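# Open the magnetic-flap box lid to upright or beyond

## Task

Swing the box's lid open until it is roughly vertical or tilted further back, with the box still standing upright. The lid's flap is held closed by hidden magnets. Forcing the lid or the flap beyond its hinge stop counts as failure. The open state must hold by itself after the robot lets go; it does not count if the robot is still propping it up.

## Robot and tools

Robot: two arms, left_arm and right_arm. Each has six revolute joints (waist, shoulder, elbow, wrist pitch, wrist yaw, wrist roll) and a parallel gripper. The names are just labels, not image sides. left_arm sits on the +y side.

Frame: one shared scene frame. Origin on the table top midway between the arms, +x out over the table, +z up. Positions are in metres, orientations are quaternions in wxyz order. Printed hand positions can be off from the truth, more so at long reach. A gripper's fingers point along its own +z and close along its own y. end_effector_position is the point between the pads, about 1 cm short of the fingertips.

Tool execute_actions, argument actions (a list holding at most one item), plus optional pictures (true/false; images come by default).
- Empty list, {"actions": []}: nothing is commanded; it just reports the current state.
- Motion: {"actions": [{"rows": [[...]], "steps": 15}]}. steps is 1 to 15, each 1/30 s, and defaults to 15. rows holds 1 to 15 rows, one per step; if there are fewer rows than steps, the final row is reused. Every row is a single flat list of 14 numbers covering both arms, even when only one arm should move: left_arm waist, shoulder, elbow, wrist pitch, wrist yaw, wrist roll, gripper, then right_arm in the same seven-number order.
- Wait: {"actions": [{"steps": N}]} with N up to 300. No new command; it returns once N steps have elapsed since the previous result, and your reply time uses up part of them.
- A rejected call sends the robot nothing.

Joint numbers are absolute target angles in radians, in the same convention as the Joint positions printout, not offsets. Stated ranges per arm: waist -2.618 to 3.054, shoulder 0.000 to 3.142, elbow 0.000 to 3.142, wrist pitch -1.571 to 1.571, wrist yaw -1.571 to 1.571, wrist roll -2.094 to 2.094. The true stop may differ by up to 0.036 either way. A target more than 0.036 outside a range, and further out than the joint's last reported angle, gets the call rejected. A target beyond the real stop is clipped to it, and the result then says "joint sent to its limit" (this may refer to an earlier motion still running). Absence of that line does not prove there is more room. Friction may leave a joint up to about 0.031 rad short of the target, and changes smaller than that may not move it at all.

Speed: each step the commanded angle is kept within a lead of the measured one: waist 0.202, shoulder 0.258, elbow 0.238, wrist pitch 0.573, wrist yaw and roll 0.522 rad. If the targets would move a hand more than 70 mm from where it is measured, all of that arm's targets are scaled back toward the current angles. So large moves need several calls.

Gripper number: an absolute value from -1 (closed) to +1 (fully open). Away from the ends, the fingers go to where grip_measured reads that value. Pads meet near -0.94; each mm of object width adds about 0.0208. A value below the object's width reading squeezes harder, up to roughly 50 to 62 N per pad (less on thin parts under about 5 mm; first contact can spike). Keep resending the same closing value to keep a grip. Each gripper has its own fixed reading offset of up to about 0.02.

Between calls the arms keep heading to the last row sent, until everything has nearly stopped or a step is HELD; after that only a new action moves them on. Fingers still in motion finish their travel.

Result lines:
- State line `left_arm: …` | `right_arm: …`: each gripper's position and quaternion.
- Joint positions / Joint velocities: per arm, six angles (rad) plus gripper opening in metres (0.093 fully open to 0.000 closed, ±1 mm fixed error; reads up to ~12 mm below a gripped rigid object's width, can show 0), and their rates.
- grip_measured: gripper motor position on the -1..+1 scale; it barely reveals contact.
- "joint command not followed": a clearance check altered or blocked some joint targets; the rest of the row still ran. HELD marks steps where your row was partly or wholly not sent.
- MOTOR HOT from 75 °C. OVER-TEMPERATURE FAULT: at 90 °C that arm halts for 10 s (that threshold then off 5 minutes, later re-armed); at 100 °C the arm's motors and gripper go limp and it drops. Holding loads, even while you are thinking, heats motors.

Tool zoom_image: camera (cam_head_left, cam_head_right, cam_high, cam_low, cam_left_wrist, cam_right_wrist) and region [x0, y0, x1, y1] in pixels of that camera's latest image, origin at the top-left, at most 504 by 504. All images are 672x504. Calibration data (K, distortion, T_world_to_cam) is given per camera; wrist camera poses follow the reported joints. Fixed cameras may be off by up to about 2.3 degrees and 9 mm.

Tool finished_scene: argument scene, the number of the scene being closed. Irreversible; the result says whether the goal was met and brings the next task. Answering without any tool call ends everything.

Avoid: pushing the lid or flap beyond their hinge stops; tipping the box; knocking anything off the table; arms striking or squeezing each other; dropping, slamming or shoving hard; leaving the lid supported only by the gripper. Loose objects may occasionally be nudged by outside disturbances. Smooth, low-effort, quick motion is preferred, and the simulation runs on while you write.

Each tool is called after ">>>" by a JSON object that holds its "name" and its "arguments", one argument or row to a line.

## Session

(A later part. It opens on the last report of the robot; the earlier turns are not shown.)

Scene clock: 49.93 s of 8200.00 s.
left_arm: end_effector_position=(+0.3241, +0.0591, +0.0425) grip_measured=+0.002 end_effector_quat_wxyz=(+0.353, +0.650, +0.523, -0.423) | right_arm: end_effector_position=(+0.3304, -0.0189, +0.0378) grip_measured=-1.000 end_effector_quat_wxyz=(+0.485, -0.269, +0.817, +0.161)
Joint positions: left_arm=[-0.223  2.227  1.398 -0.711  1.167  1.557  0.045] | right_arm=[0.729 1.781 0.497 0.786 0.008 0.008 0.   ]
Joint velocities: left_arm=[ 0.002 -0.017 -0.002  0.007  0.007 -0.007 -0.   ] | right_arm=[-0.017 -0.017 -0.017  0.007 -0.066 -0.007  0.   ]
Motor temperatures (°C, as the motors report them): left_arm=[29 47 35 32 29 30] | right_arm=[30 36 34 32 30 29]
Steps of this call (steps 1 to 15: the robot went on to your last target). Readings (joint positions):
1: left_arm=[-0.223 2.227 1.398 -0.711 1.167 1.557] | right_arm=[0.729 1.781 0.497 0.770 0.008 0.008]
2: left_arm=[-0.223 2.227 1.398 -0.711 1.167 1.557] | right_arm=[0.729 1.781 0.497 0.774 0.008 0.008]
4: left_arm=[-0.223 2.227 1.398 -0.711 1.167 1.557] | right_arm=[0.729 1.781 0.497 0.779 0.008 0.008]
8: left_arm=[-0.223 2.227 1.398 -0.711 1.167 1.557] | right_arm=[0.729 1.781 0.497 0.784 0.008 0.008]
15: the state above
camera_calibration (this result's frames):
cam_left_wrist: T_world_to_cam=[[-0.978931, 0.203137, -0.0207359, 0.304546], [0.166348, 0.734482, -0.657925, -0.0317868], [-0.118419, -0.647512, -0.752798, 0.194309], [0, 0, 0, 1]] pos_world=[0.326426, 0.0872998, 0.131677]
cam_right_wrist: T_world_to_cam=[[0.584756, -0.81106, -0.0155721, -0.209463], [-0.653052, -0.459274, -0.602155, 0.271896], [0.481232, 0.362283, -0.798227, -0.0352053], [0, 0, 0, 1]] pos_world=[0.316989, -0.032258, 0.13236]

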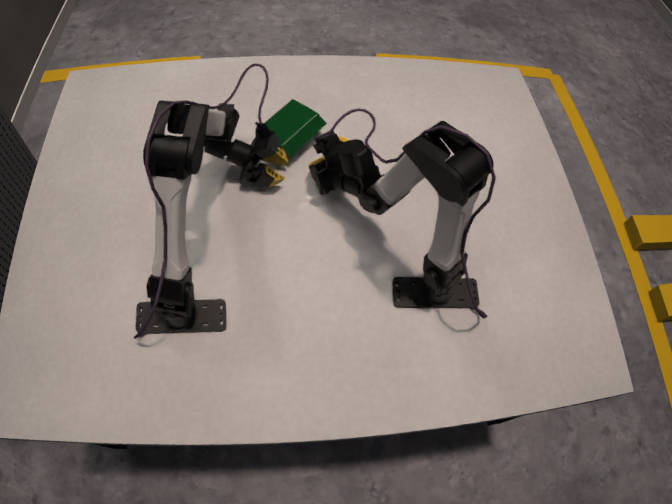

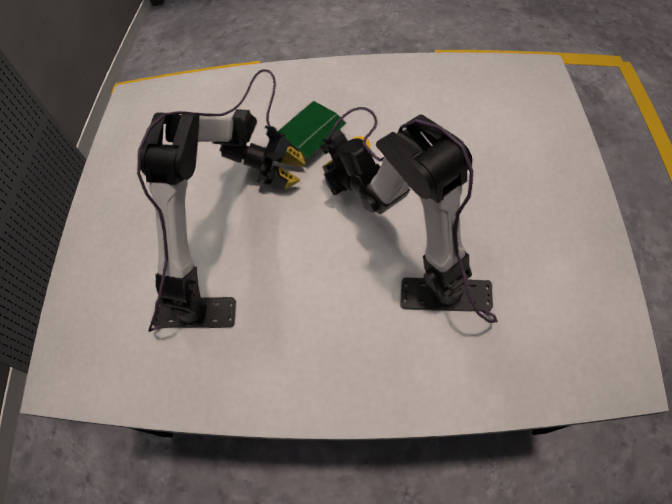

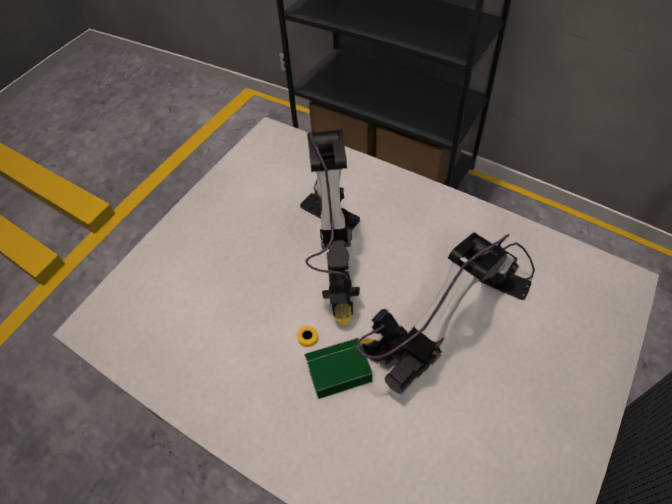

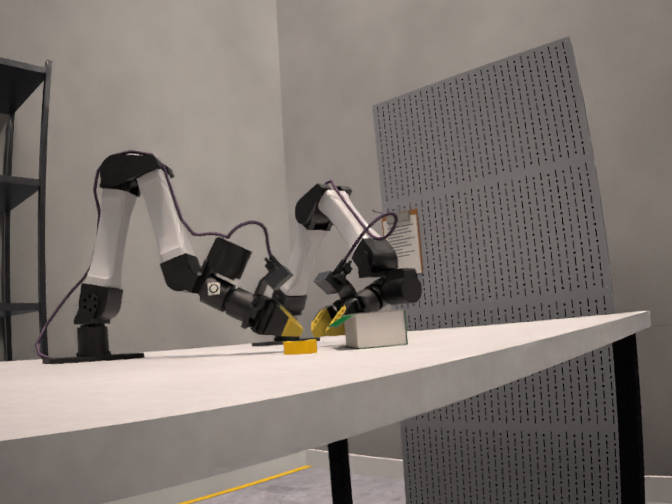

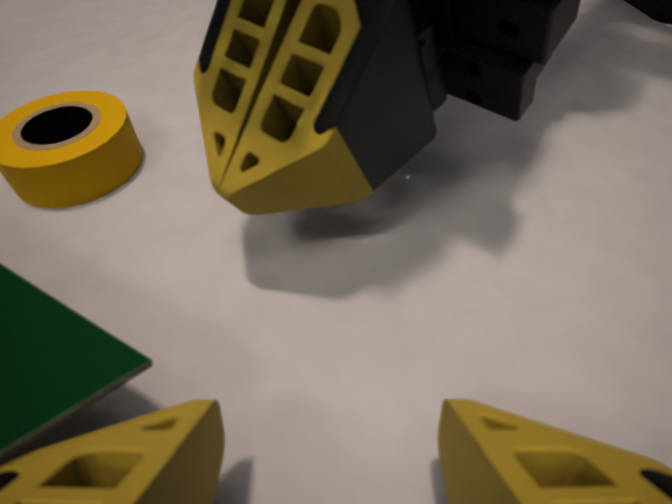

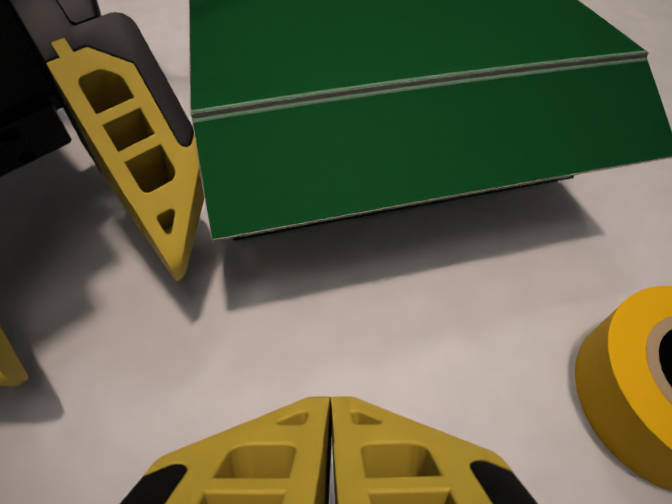

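Good. Lower tip, shift slightly right, advance.

>>> {"name": "execute_actions", "arguments": {
  "actions": [
    {"rows":[[-0.223,2.227,1.4,-0.71,1.17,1.557,0,0.68,1.78,0.49,0.71,0,0,-1]],"steps":10}
  ],
  "pictures": false
}}

>>> {"name": "execute_actions", "arguments": {
  "actions": [
    {"rows":[[-0.223,2.227,1.4,-0.71,1.17,1.557,0,0.68,1.84,0.58,0.68,0,0,-1],[-0.223,2.227,1.4,-0.71,1.17,1.557,0,0.68,1.84,0.58,0.68,0,0,-1],[-0.223,2.227,1.4,-0.71,1.17,1.557,0,0.68,1.84,0.58,0.68,0,0,-1],[-0.223,2.227,1.4,-0.71,1.17,1.557,0,0.68,1.9,0.68,0.65,0,0,-1],[-0.223,2.227,1.4,-0.71,1.17,1.557,0,0.68,1.9,0.68,0.65,0,0,-1],[-0.223,2.227,1.4,-0.71,1.17,1.557,0,0.68,1.9,0.68,0.65,0,0,-1],[-0.223,2.227,1.4,-0.71,1.17,1.557,0,0.68,1.96,0.77,0.62,0,0,-1]],"steps":15}
  ]
}}

Scene clock: 55.63 s of 8200.00 s.
left_arm: end_effector_position=(+0.3241, +0.0591, +0.0425) grip_measured=+0.002 end_effector_quat_wxyz=(+0.353, +0.650, +0.523, -0.423) | right_arm: end_effector_position=(+0.3356, -0.0355, +0.0282) grip_measured=-1.000 end_effector_quat_wxyz=(+0.469, -0.256, +0.832, +0.147)
Joint positions: left_arm=[-0.223  2.227  1.398 -0.711  1.167  1.557  0.045] | right_arm=[0.687 1.781 0.497 0.74  0.004 0.007 0.   ]
Joint velocities: left_arm=[-0.007 -0.017 -0.012  0.051 -0.066  0.007  0.   ] | right_arm=[ 0.007  0.002 -0.012 -0.066  0.037 -0.037  0.   ]
Motor temperatures (°C, as the motors report them): left_arm=[29 48 36 31 29 30] | right_arm=[30 36 34 34 30 29]
Steps of this call (steps 1 to 15: the robot went on to your last target; steps 16 to 161: nothing new was sent; steps 162 to 171: all 10 steps of this action). Readings (joint positions):
162: left_arm=[-0.223 2.227 1.398 -0.711 1.167 1.557] | right_arm=[0.725 1.781 0.497 0.782 0.005 0.007]
163: left_arm=[-0.223 2.227 1.398 -0.711 1.167 1.557] | right_arm=[0.715 1.781 0.497 0.775 0.004 0.007]
165: left_arm=[-0.223 2.227 1.398 -0.711 1.167 1.557] | right_arm=[0.695 1.781 0.497 0.758 0.004 0.007]
169: left_arm=[-0.223 2.227 1.398 -0.711 1.167 1.557] | right_arm=[0.687 1.781 0.497 0.744 0.004 0.007]
171: the state above

Scene clock: 56.13 s of 8200.00 s.
left_arm: end_effector_position=(+0.3241, +0.0591, +0.0425) grip_measured=+0.002 end_effector_quat_wxyz=(+0.353, +0.650, +0.523, -0.423) | right_arm: end_effector_position=(+0.3882, +0.0010, +0.0379) grip_measured=-1.000 end_effector_quat_wxyz=(+0.480, -0.255, +0.826, +0.150)
Joint positions: left_arm=[-0.223  2.227  1.398 -0.711  1.167  1.557  0.045] | right_arm=[0.687 1.93  0.756 0.657 0.004 0.007 0.   ]
Joint velocities: left_arm=[-0.022  0.002 -0.007 -0.051 -0.007 -0.037 -0.001] | right_arm=[-0.002 -0.007  0.002 -0.11   0.007  0.007  0.   ]
Motor temperatures (°C, as the motors report them): left_arm=[29 49 36 31 29 30] | right_arm=[30 36 34 34 30 29]
Steps of this call (steps 1 to 15: all 15 steps of this action). Readings (joint positions):
1: left_arm=[-0.223 2.227 1.398 -0.711 1.167 1.557] | right_arm=[0.687 1.785 0.507 0.730 0.004 0.007]
2: left_arm=[-0.223 2.227 1.398 -0.711 1.167 1.557] | right_arm=[0.687 1.796 0.525 0.721 0.004 0.007]
4: left_arm=[-0.223 2.227 1.398 -0.711 1.167 1.557] | right_arm=[0.687 1.820 0.570 0.705 0.004 0.007]
8: left_arm=[-0.223 2.227 1.398 -0.711 1.167 1.557] | right_arm=[0.687 1.901 0.707 0.677 0.004 0.007]
15: the state above
camera_calibration (this result's frames):
cam_left_wrist: T_world_to_cam=[[-0.978931, 0.203137, -0.0207359, 0.304546], [0.166348, 0.734482, -0.657925, -0.0317868], [-0.118419, -0.647512, -0.752798, 0.194309], [0, 0, 0, 1]] pos_world=[0.326426, 0.0872998, 0.131677]
cam_right_wrist: T_world_to_cam=[[0.553589, -0.832622, -0.0167101, -0.215002], [-0.67987, -0.440258, -0.586472, 0.328615], [0.480953, 0.336025, -0.809797, -0.0695871], [0, 0, 0, 1]] pos_world=[0.375907, -0.0109568, 0.13278]

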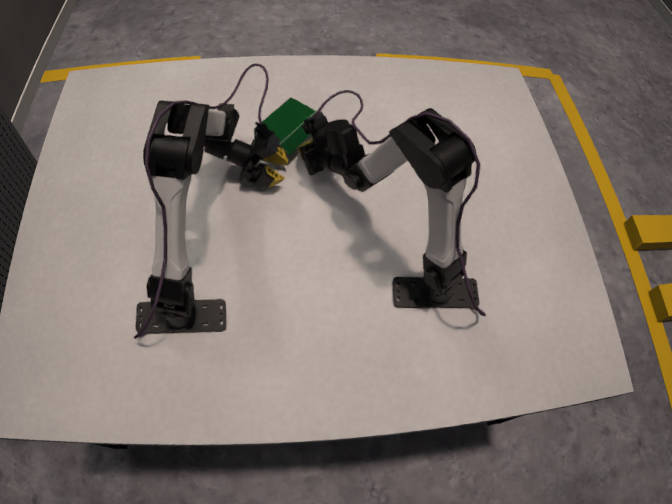

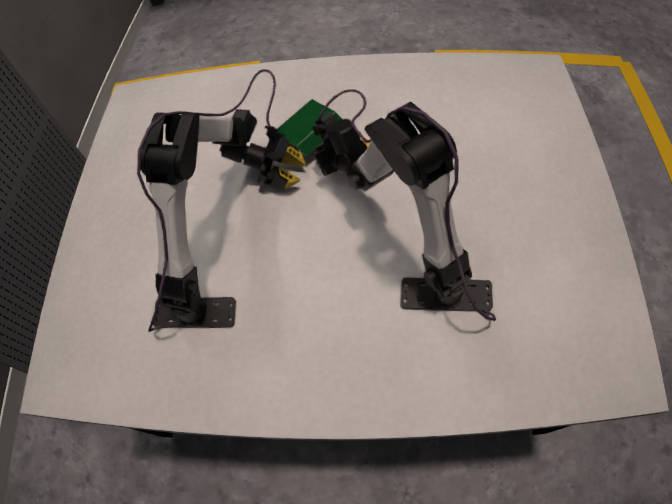

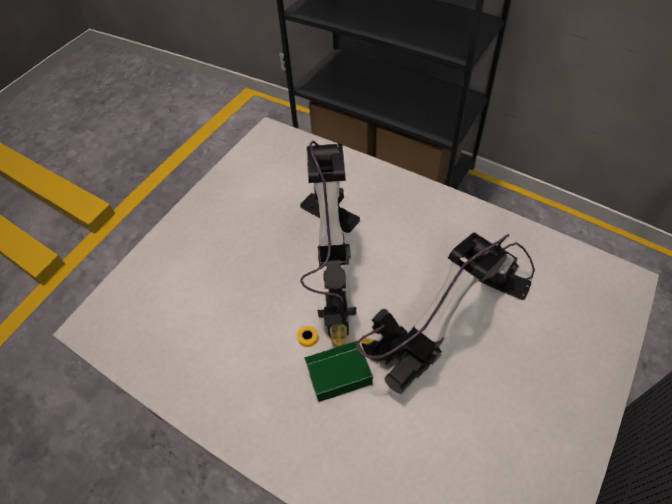

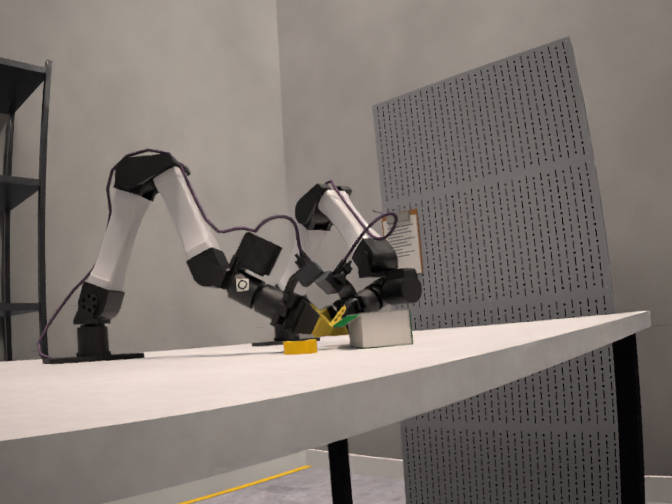

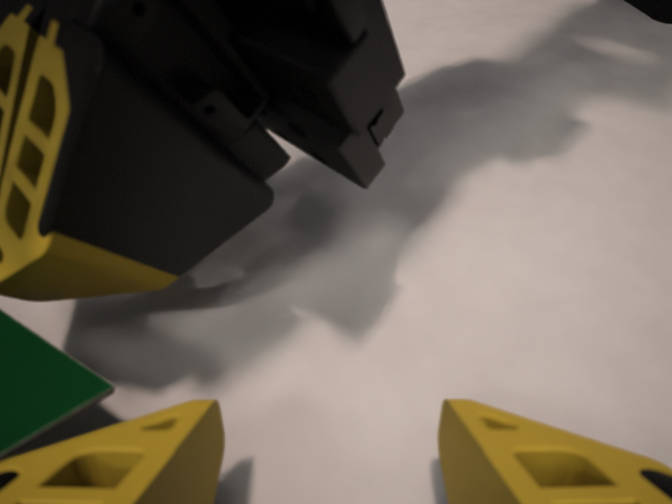

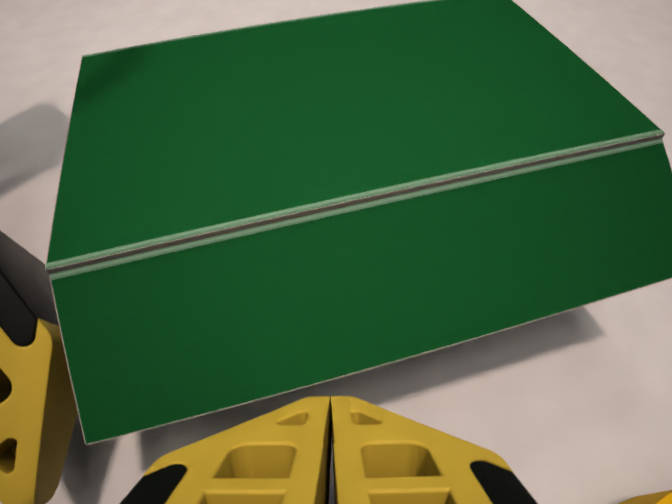

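>>> {"name": "execute_actions", "arguments": {
  "actions": [
    {"rows":[[-0.223,2.227,1.4,-0.71,1.17,1.557,0,0.68,1.995,0.77,0.64,0,0,-1]],"steps":12}
  ],
  "pictures": false
}}

>>> {"name": "execute_actions", "arguments": {
  "actions": [
    {"rows":[[-0.223,2.227,1.4,-0.71,1.17,1.557,0,0.68,2.09,0.9,0.62,0,0,-1]],"steps":15}
  ]
}}

Scene clock: 58.97 s of 8200.00 s.
left_arm: end_effector_position=(+0.3241, +0.0591, +0.0425) grip_measured=+0.002 end_effector_quat_wxyz=(+0.353, +0.650, +0.523, -0.423) | right_arm: end_effector_position=(+0.3847, -0.0014, +0.0180) grip_measured=-1.000 end_effector_quat_wxyz=(+0.460, -0.258, +0.837, +0.144)
Joint positions: left_arm=[-0.223  2.227  1.398 -0.711  1.167  1.557  0.045] | right_arm=[0.687 1.971 0.756 0.651 0.004 0.007 0.   ]
Joint velocities: left_arm=[-0.007  0.007 -0.022 -0.066  0.022  0.066  0.   ] | right_arm=[-0.017 -0.002 -0.007 -0.022 -0.007  0.051  0.   ]
Motor temperatures (°C, as the motors report them): left_arm=[29 49 36 31 29 30] | right_arm=[30 36 34 34 30 29]
Steps of this call (steps 1 to 30: the robot went on to your last target; steps 31 to 73: nothing new was sent; steps 74 to 85: all 12 steps of this action). Readings (joint positions):
74: left_arm=[-0.223 2.227 1.398 -0.711 1.167 1.557] | right_arm=[0.687 1.934 0.756 0.648 0.004 0.007]
75: left_arm=[-0.223 2.227 1.398 -0.711 1.167 1.557] | right_arm=[0.687 1.941 0.756 0.653 0.004 0.007]
77: left_arm=[-0.223 2.227 1.398 -0.711 1.167 1.557] | right_arm=[0.687 1.957 0.756 0.653 0.004 0.007]
81: left_arm=[-0.223 2.227 1.398 -0.711 1.167 1.557] | right_arm=[0.687 1.971 0.756 0.651 0.004 0.007]
85: the state above

Scene clock: 59.47 s of 8200.00 s.
left_arm: end_effector_position=(+0.3241, +0.0591, +0.0425) grip_measured=+0.002 end_effector_quat_wxyz=(+0.353, +0.650, +0.523, -0.423) | right_arm: end_effector_position=(+0.4110, +0.0168, +0.0174) grip_measured=-1.000 end_effector_quat_wxyz=(+0.470, -0.256, +0.832, +0.147)
Joint positions: left_arm=[-0.223  2.227  1.398 -0.711  1.167  1.557  0.045] | right_arm=[0.687 2.063 0.883 0.639 0.004 0.006 0.   ]
Joint velocities: left_arm=[ 0.002 -0.002 -0.012  0.037  0.051 -0.051  0.002] | right_arm=[-0.002  0.002  0.012 -0.007 -0.022  0.007  0.   ]
Motor temperatures (°C, as the motors report them): left_arm=[29 49 36 31 29 30] | right_arm=[30 36 34 34 30 29]
Steps of this call (steps 1 to 15: all 15 steps of this action). Readings (joint positions):
1: left_arm=[-0.223 2.227 1.398 -0.711 1.167 1.557] | right_arm=[0.687 1.984 0.776 0.642 0.004 0.007]
2: left_arm=[-0.223 2.227 1.398 -0.711 1.167 1.557] | right_arm=[0.687 2.013 0.816 0.638 0.004 0.007]
4: left_arm=[-0.223 2.227 1.398 -0.711 1.167 1.557] | right_arm=[0.687 2.054 0.872 0.639 0.004 0.006]
8: left_arm=[-0.223 2.227 1.398 -0.711 1.167 1.557] | right_arm=[0.687 2.063 0.883 0.639 0.004 0.006]
15: the state above
camera_calibration (this result's frames):
cam_left_wrist: T_world_to_cam=[[-0.978931, 0.203137, -0.0207359, 0.304546], [0.166348, 0.734482, -0.657925, -0.0317868], [-0.118419, -0.647512, -0.752798, 0.194309], [0, 0, 0, 1]] pos_world=[0.326426, 0.0872998, 0.131677]
cam_right_wrist: T_world_to_cam=[[0.55343, -0.832744, -0.0159067, -0.214744], [-0.691066, -0.448445, -0.566856, 0.343535], [0.464912, 0.324708, -0.823664, -0.0954262], [0, 0, 0, 1]] pos_world=[0.400616, 0.00621517, 0.11272]

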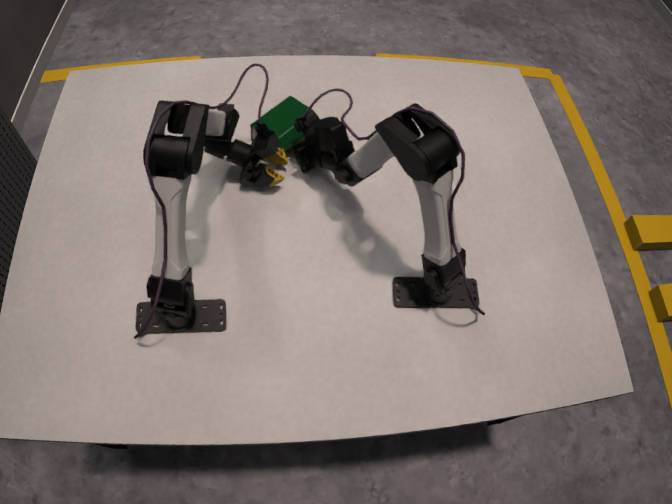

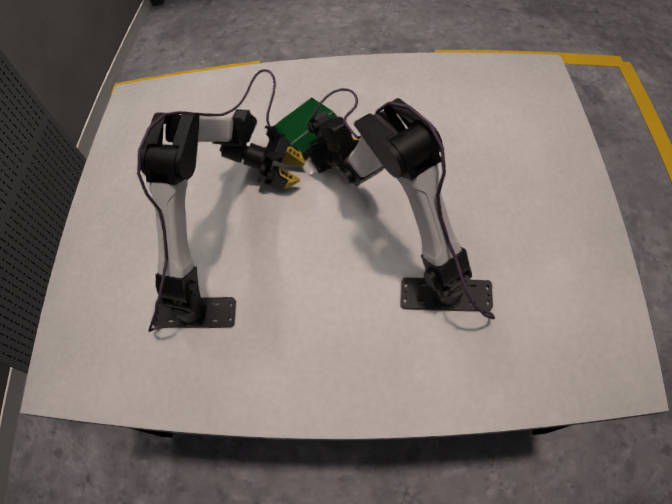

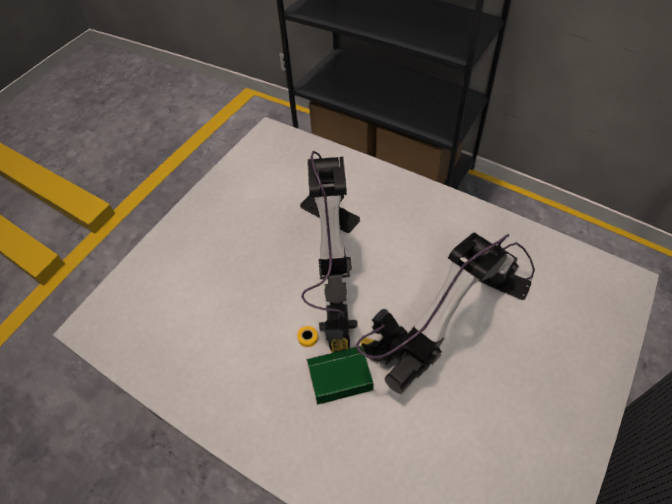

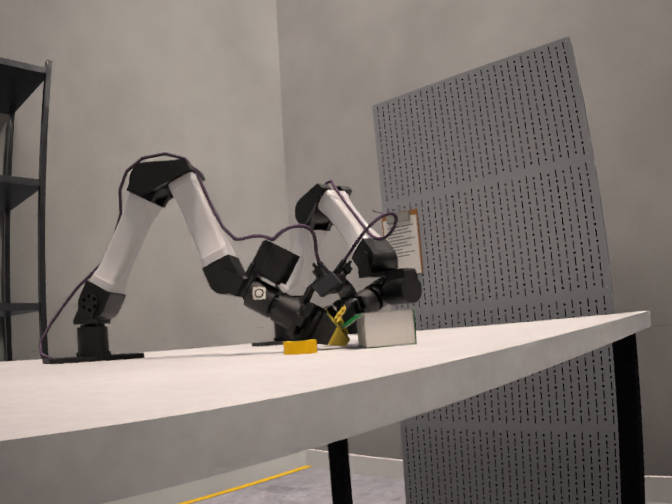

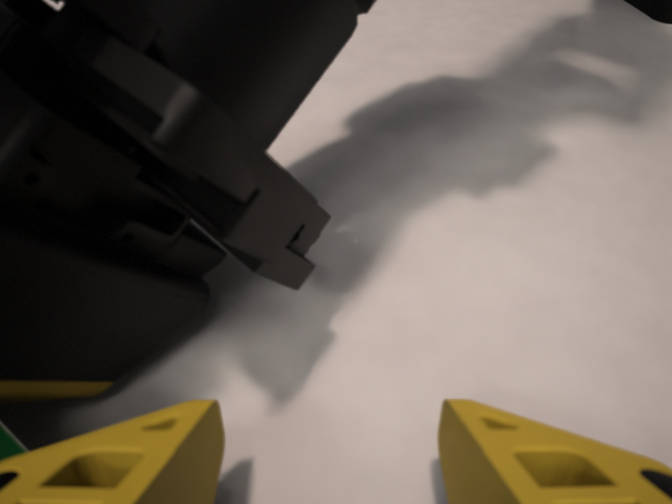

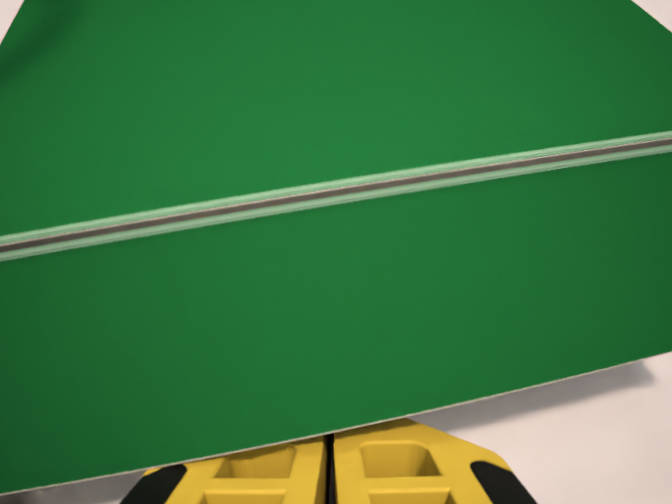

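Tip is under. Pitch up gently; retreat left.

>>> {"name": "execute_actions", "arguments": {
  "actions": [
    {"rows":[[-0.223,2.227,1.4,-0.95,1.17,1.557,0,0.68,2.07,0.89,0.72,0,0,-1],[-0.223,2.227,1.4,-0.95,1.17,1.557,0,0.68,2.07,0.89,0.72,0,0,-1],[-0.223,2.227,1.4,-0.95,1.17,1.557,0,0.68,2.07,0.89,0.72,0,0,-1],[-0.223,2.227,1.4,-0.95,1.17,1.557,0,0.68,2.07,0.89,0.72,0,0,-1],[-0.223,2.227,1.4,-0.95,1.17,1.557,0,0.68,2.07,0.89,0.8,0,0,-1],[-0.223,2.227,1.4,-0.95,1.17,1.557,0,0.68,2.07,0.89,0.8,0,0,-1],[-0.223,2.227,1.4,-0.95,1.17,1.557,0,0.68,2.07,0.89,0.8,0,0,-1],[-0.223,2.227,1.4,-0.95,1.17,1.557,0,0.68,2.07,0.89,0.8,0,0,-1],[-0.223,2.227,1.4,-0.95,1.17,1.557,0,0.68,2.07,0.89,0.88,0,0,-1]],"steps":15}
  ],
  "pictures": false
}}

>>> {"name": "execute_actions", "arguments": {
  "actions": [
    {"rows":[[0.1,2.0,1.4,-0.95,1.17,1.557,0,0.68,2.07,0.89,0.95,0,0,-1]],"steps":15}
  ]
}}

Scene clock: 65.30 s of 8200.00 s.
left_arm: end_effector_position=(+0.2946, +0.0653, +0.0455) grip_measured=+0.002 end_effector_quat_wxyz=(+0.281, +0.609, +0.567, -0.478) | right_arm: end_effector_position=(+0.4286, +0.0290, +0.0632) grip_measured=-1.000 end_effector_quat_wxyz=(+0.554, -0.240, +0.778, +0.173)
Joint positions: left_arm=[-0.223  2.227  1.399 -0.931  1.169  1.557  0.045] | right_arm=[0.687 2.063 0.883 0.847 0.004 0.006 0.   ]
Joint velocities: left_arm=[ 0.017 -0.017  0.022 -0.022  0.037 -0.022  0.   ] | right_arm=[-0.017  0.007 -0.017  0.168 -0.051 -0.037  0.   ]
Motor temperatures (°C, as the motors report them): left_arm=[29 50 36 31 29 30] | right_arm=[30 36 35 35 30 29]
Steps of this call (steps 1 to 15: the robot went on to your last target; steps 16 to 160: nothing new was sent; steps 161 to 175: all 15 steps of this action). Readings (joint positions):
161: left_arm=[-0.223 2.227 1.399 -0.738 1.168 1.557] | right_arm=[0.687 2.063 0.883 0.646 0.004 0.006]
162: left_arm=[-0.223 2.227 1.399 -0.778 1.169 1.557] | right_arm=[0.687 2.063 0.883 0.655 0.004 0.006]
164: left_arm=[-0.223 2.227 1.399 -0.840 1.169 1.557] | right_arm=[0.687 2.063 0.883 0.677 0.004 0.006]
168: left_arm=[-0.223 2.227 1.399 -0.900 1.169 1.557] | right_arm=[0.687 2.063 0.883 0.742 0.004 0.006]
175: the state above

Scene clock: 65.80 s of 8200.00 s.
left_arm: end_effector_position=(+0.3579, +0.1840, +0.1313) grip_measured=+0.002 end_effector_quat_wxyz=(+0.426, +0.558, +0.618, -0.354) | right_arm: end_effector_position=(+0.4338, +0.0326, +0.0847) grip_measured=-1.000 end_effector_quat_wxyz=(+0.589, -0.232, +0.752, +0.185)
Joint positions: left_arm=[ 0.108  1.988  1.406 -0.939  1.173  1.557  0.045] | right_arm=[0.687 2.063 0.883 0.94  0.004 0.006 0.   ]
Joint velocities: left_arm=[-0.129 -0.002  0.022 -0.051 -0.081  0.051 -0.001] | right_arm=[0.002 0.007 0.002 0.007 0.007 0.066 0.   ]
Motor temperatures (°C, as the motors report them): left_arm=[29 50 36 31 29 30] | right_arm=[30 37 35 35 30 29]
Steps of this call (steps 1 to 15: all 15 steps of this action). Readings (joint positions):
1: left_arm=[-0.212 2.213 1.397 -0.932 1.168 1.557] | right_arm=[0.687 2.063 0.883 0.860 0.004 0.006]
2: left_arm=[-0.189 2.188 1.392 -0.937 1.167 1.557] | right_arm=[0.687 2.063 0.883 0.873 0.004 0.006]
4: left_arm=[-0.109 2.117 1.392 -0.939 1.168 1.557] | right_arm=[0.687 2.063 0.883 0.902 0.004 0.006]
8: left_arm=[0.092 2.002 1.402 -0.939 1.172 1.557] | right_arm=[0.687 2.063 0.883 0.928 0.004 0.006]
15: the state above
camera_calibration (this result's frames):
cam_left_wrist: T_world_to_cam=[[-0.991087, -0.126782, -0.0409112, 0.381764], [-0.0682131, 0.746735, -0.661615, 0.0114576], [0.114431, -0.652927, -0.748727, 0.263176], [0, 0, 0, 1]] pos_world=[0.349027, 0.21168, 0.220246]
cam_right_wrist: T_world_to_cam=[[0.558124, -0.829499, -0.0207073, -0.214859], [-0.52212, -0.331691, -0.78573, 0.345955], [0.644894, 0.449347, -0.618222, -0.155293], [0, 0, 0, 1]] pos_world=[0.400696, 0.00630524, 0.171373]

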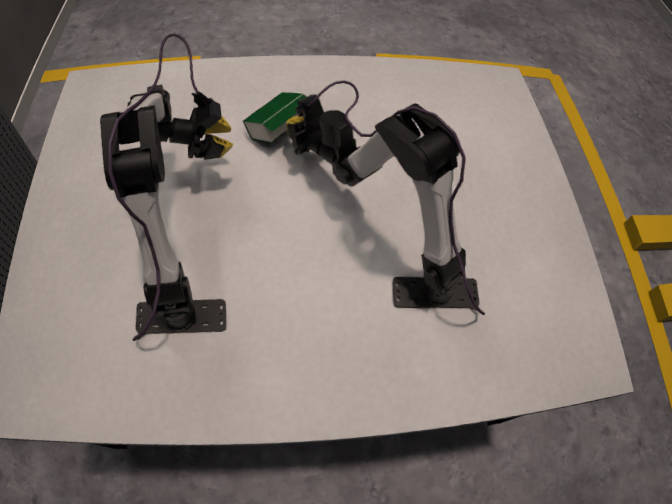

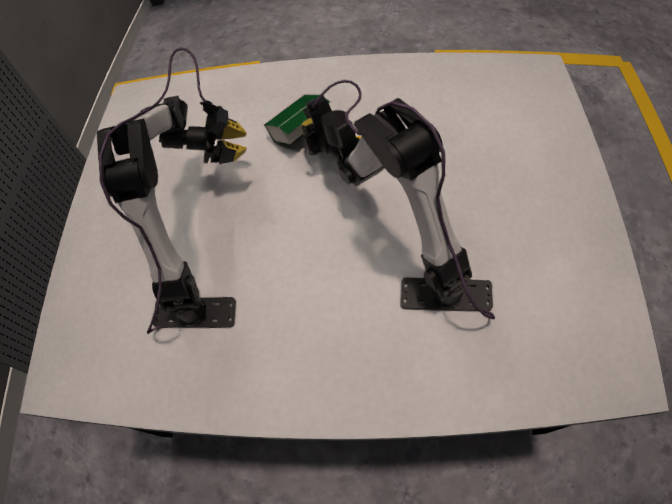

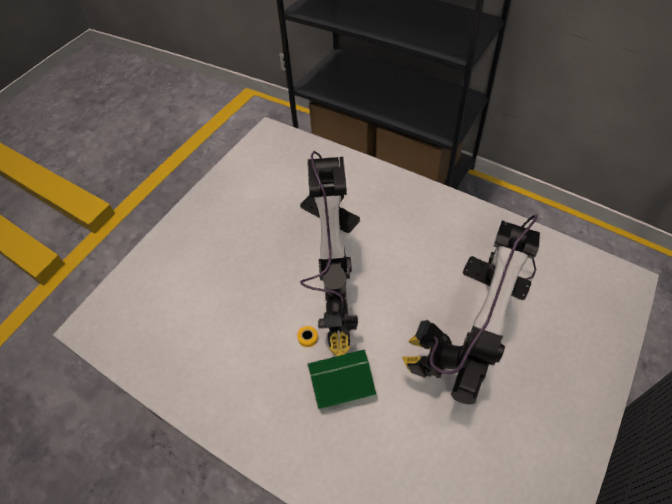

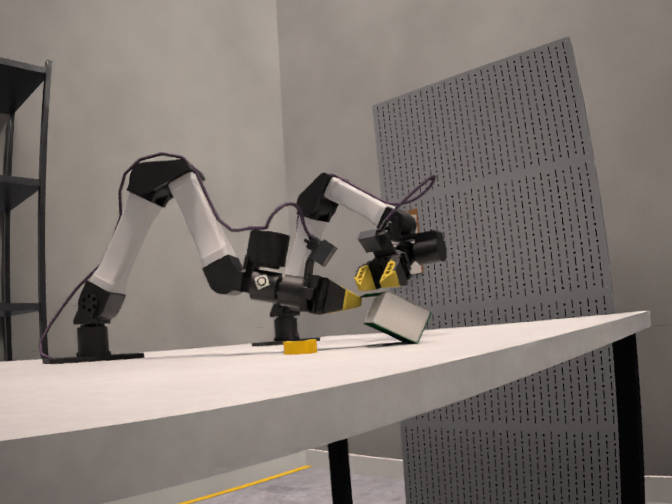

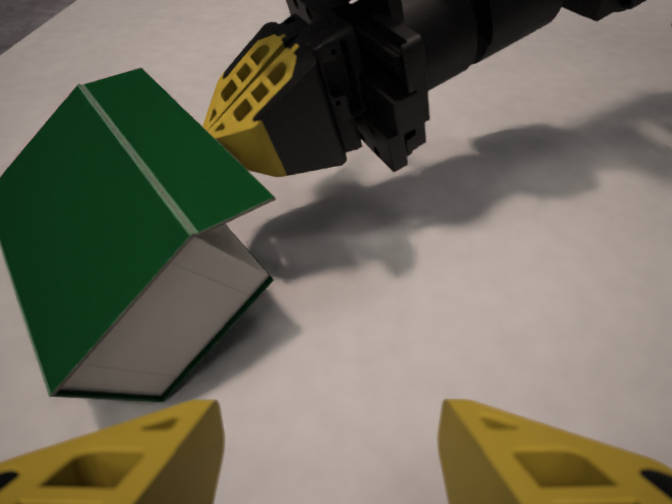

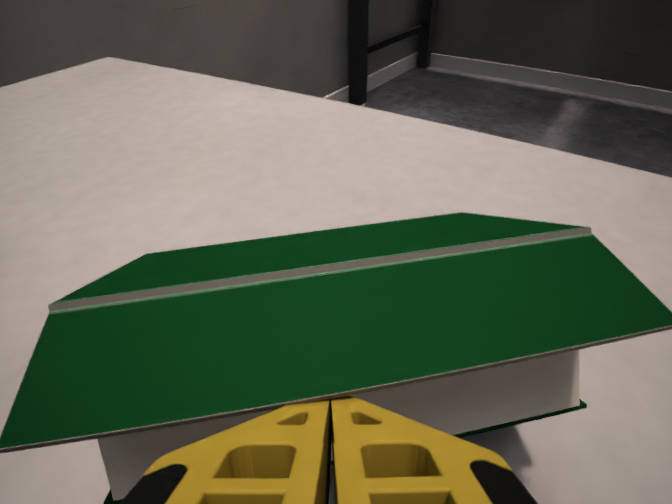

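>>> {"name": "execute_actions", "arguments": {
  "actions": [
    {"rows":[[0.1,2.0,1.4,-0.95,1.17,1.557,1,0.68,2.07,0.89,0.8,0,0,-1],[0.1,2.0,1.4,-0.95,1.17,1.557,1,0.68,2.07,0.89,0.8,0,0,-1],[0.1,2.0,1.4,-0.95,1.17,1.557,1,0.68,2.07,0.89,0.8,0,0,-1],[0.1,2.0,1.4,-0.95,1.17,1.557,1,0.68,2.07,0.89,0.8,0,0,-1],[0.1,2.0,1.4,-0.95,1.17,1.557,1,0.68,2.07,0.89,0.7,0,0,-1],[0.1,2.0,1.4,-0.95,1.17,1.557,1,0.68,2.07,0.89,0.7,0,0,-1],[0.1,2.0,1.4,-0.95,1.17,1.557,1,0.68,2.07,0.89,0.7,0,0,-1],[0.1,2.0,1.4,-0.95,1.17,1.557,1,0.68,2.07,0.89,0.7,0,0,-1],[0.1,2.0,1.4,-0.95,1.17,1.557,1,0.68,2.07,0.89,0.61,0,0,-1]],"steps":15}
  ],
  "pictures": false
}}

>>> {"name": "execute_actions", "arguments": {
  "actions": [
    {"rows":[[0.1,2.0,1.4,-0.95,1.17,1.557,1,0.68,1.9,0.72,0.66,0,0,-1]],"steps":15}
  ]
}}

Scene clock: 71.63 s of 8200.00 s.
left_arm: end_effector_position=(+0.3573, +0.1824, +0.1313) grip_measured=+0.982 end_effector_quat_wxyz=(+0.425, +0.559, +0.617, -0.355) | right_arm: end_effector_position=(+0.4130, +0.0182, +0.0214) grip_measured=-1.000 end_effector_quat_wxyz=(+0.478, -0.255, +0.827, +0.149)
Joint positions: left_arm=[ 0.104  1.988  1.406 -0.939  1.173  1.557  0.092] | right_arm=[0.687 2.063 0.883 0.658 0.004 0.006 0.   ]
Joint velocities: left_arm=[ 0.002 -0.002  0.027 -0.022 -0.051 -0.081 -0.001] | right_arm=[-0.002 -0.012 -0.002 -0.183 -0.037 -0.007  0.   ]
Motor temperatures (°C, as the motors report them): left_arm=[29 50 36 31 29 30] | right_arm=[30 38 35 36 30 29]
Steps of this call (steps 1 to 15: the robot went on to your last target; steps 16 to 160: nothing new was sent; steps 161 to 175: all 15 steps of this action). Readings (joint positions):
161: left_arm=[0.104 1.988 1.406 -0.939 1.173 1.557] | right_arm=[0.687 2.063 0.883 0.930 0.004 0.006]
162: left_arm=[0.104 1.988 1.406 -0.939 1.173 1.557] | right_arm=[0.687 2.063 0.883 0.915 0.004 0.006]
164: left_arm=[0.104 1.988 1.406 -0.939 1.173 1.557] | right_arm=[0.687 2.063 0.883 0.876 0.004 0.006]
168: left_arm=[0.104 1.988 1.406 -0.939 1.173 1.557] | right_arm=[0.687 2.063 0.883 0.785 0.004 0.006]
175: the state above

Scene clock: 72.13 s of 8200.00 s.
left_arm: end_effector_position=(+0.3573, +0.1824, +0.1313) grip_measured=+0.982 end_effector_quat_wxyz=(+0.425, +0.559, +0.617, -0.355) | right_arm: end_effector_position=(+0.3873, +0.0003, +0.0463) grip_measured=-1.000 end_effector_quat_wxyz=(+0.489, -0.253, +0.821, +0.153)
Joint positions: left_arm=[ 0.104  1.988  1.406 -0.939  1.173  1.557  0.092] | right_arm=[0.687 1.906 0.743 0.668 0.004 0.006 0.   ]
Joint velocities: left_arm=[ 0.002 -0.007  0.012  0.051 -0.022  0.007  0.001] | right_arm=[ 0.007 -0.012 -0.002 -0.022 -0.051 -0.022  0.   ]
Motor temperatures (°C, as the motors report them): left_arm=[29 50 36 31 29 30] | right_arm=[30 38 35 36 30 29]
Steps of this call (steps 1 to 15: all 15 steps of this action). Readings (joint positions):
1: left_arm=[0.104 1.988 1.406 -0.939 1.173 1.557] | right_arm=[0.687 2.044 0.859 0.661 0.004 0.006]
2: left_arm=[0.104 1.988 1.406 -0.939 1.173 1.557] | right_arm=[0.687 2.002 0.810 0.659 0.004 0.006]
4: left_arm=[0.104 1.988 1.406 -0.939 1.173 1.557] | right_arm=[0.687 1.934 0.749 0.656 0.004 0.006]
8: left_arm=[0.104 1.988 1.406 -0.939 1.173 1.557] | right_arm=[0.687 1.906 0.743 0.668 0.004 0.006]
15: the state above
camera_calibration (this result's frames):
cam_left_wrist: T_world_to_cam=[[-0.991625, -0.122624, -0.04053, 0.380431], [-0.0653297, 0.746985, -0.661623, 0.0115645], [0.111406, -0.653435, -0.74874, 0.263343], [0, 0, 0, 1]] pos_world=[0.348663, 0.210089, 0.220245]
cam_right_wrist: T_world_to_cam=[[0.554205, -0.832217, -0.0164695, -0.215133], [-0.668659, -0.433327, -0.604254, 0.329138], [0.495734, 0.345893, -0.796622, -0.0684486], [0, 0, 0, 1]] pos_world=[0.373241, -0.012737, 0.140812]

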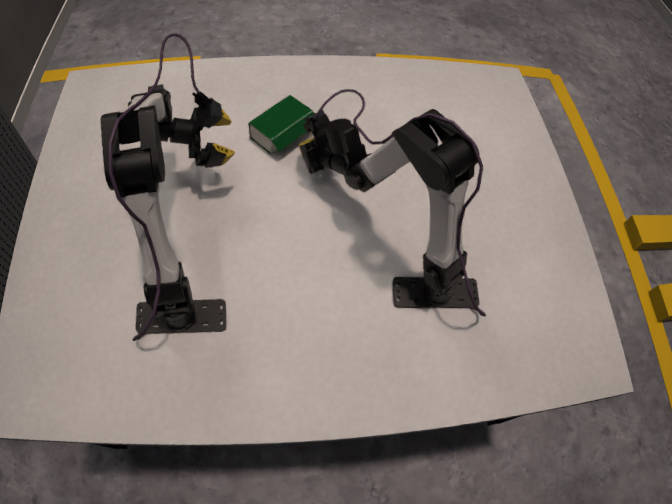

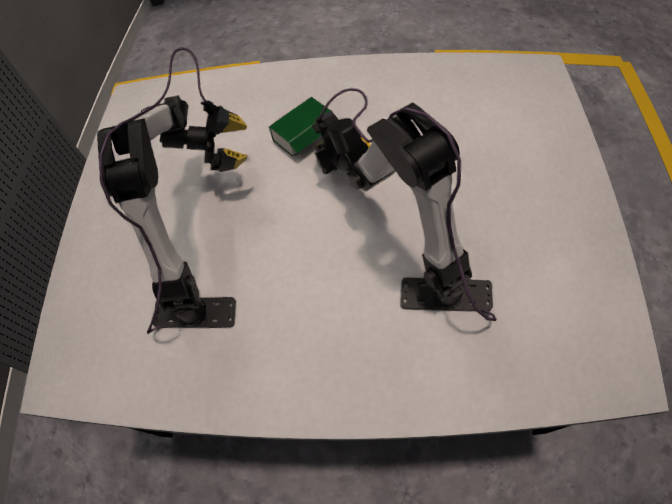

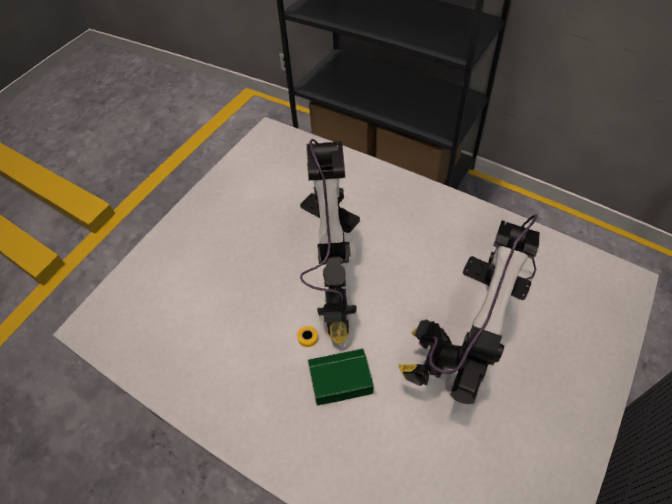

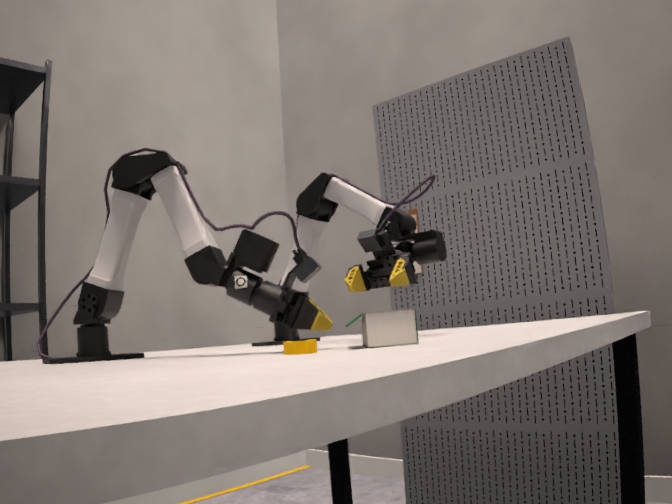

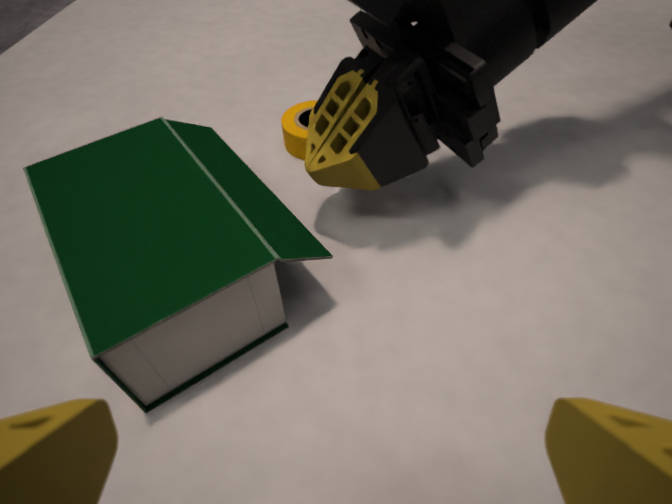

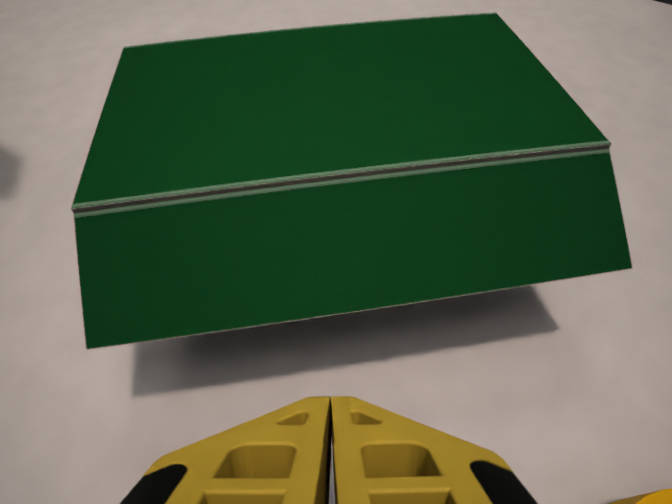

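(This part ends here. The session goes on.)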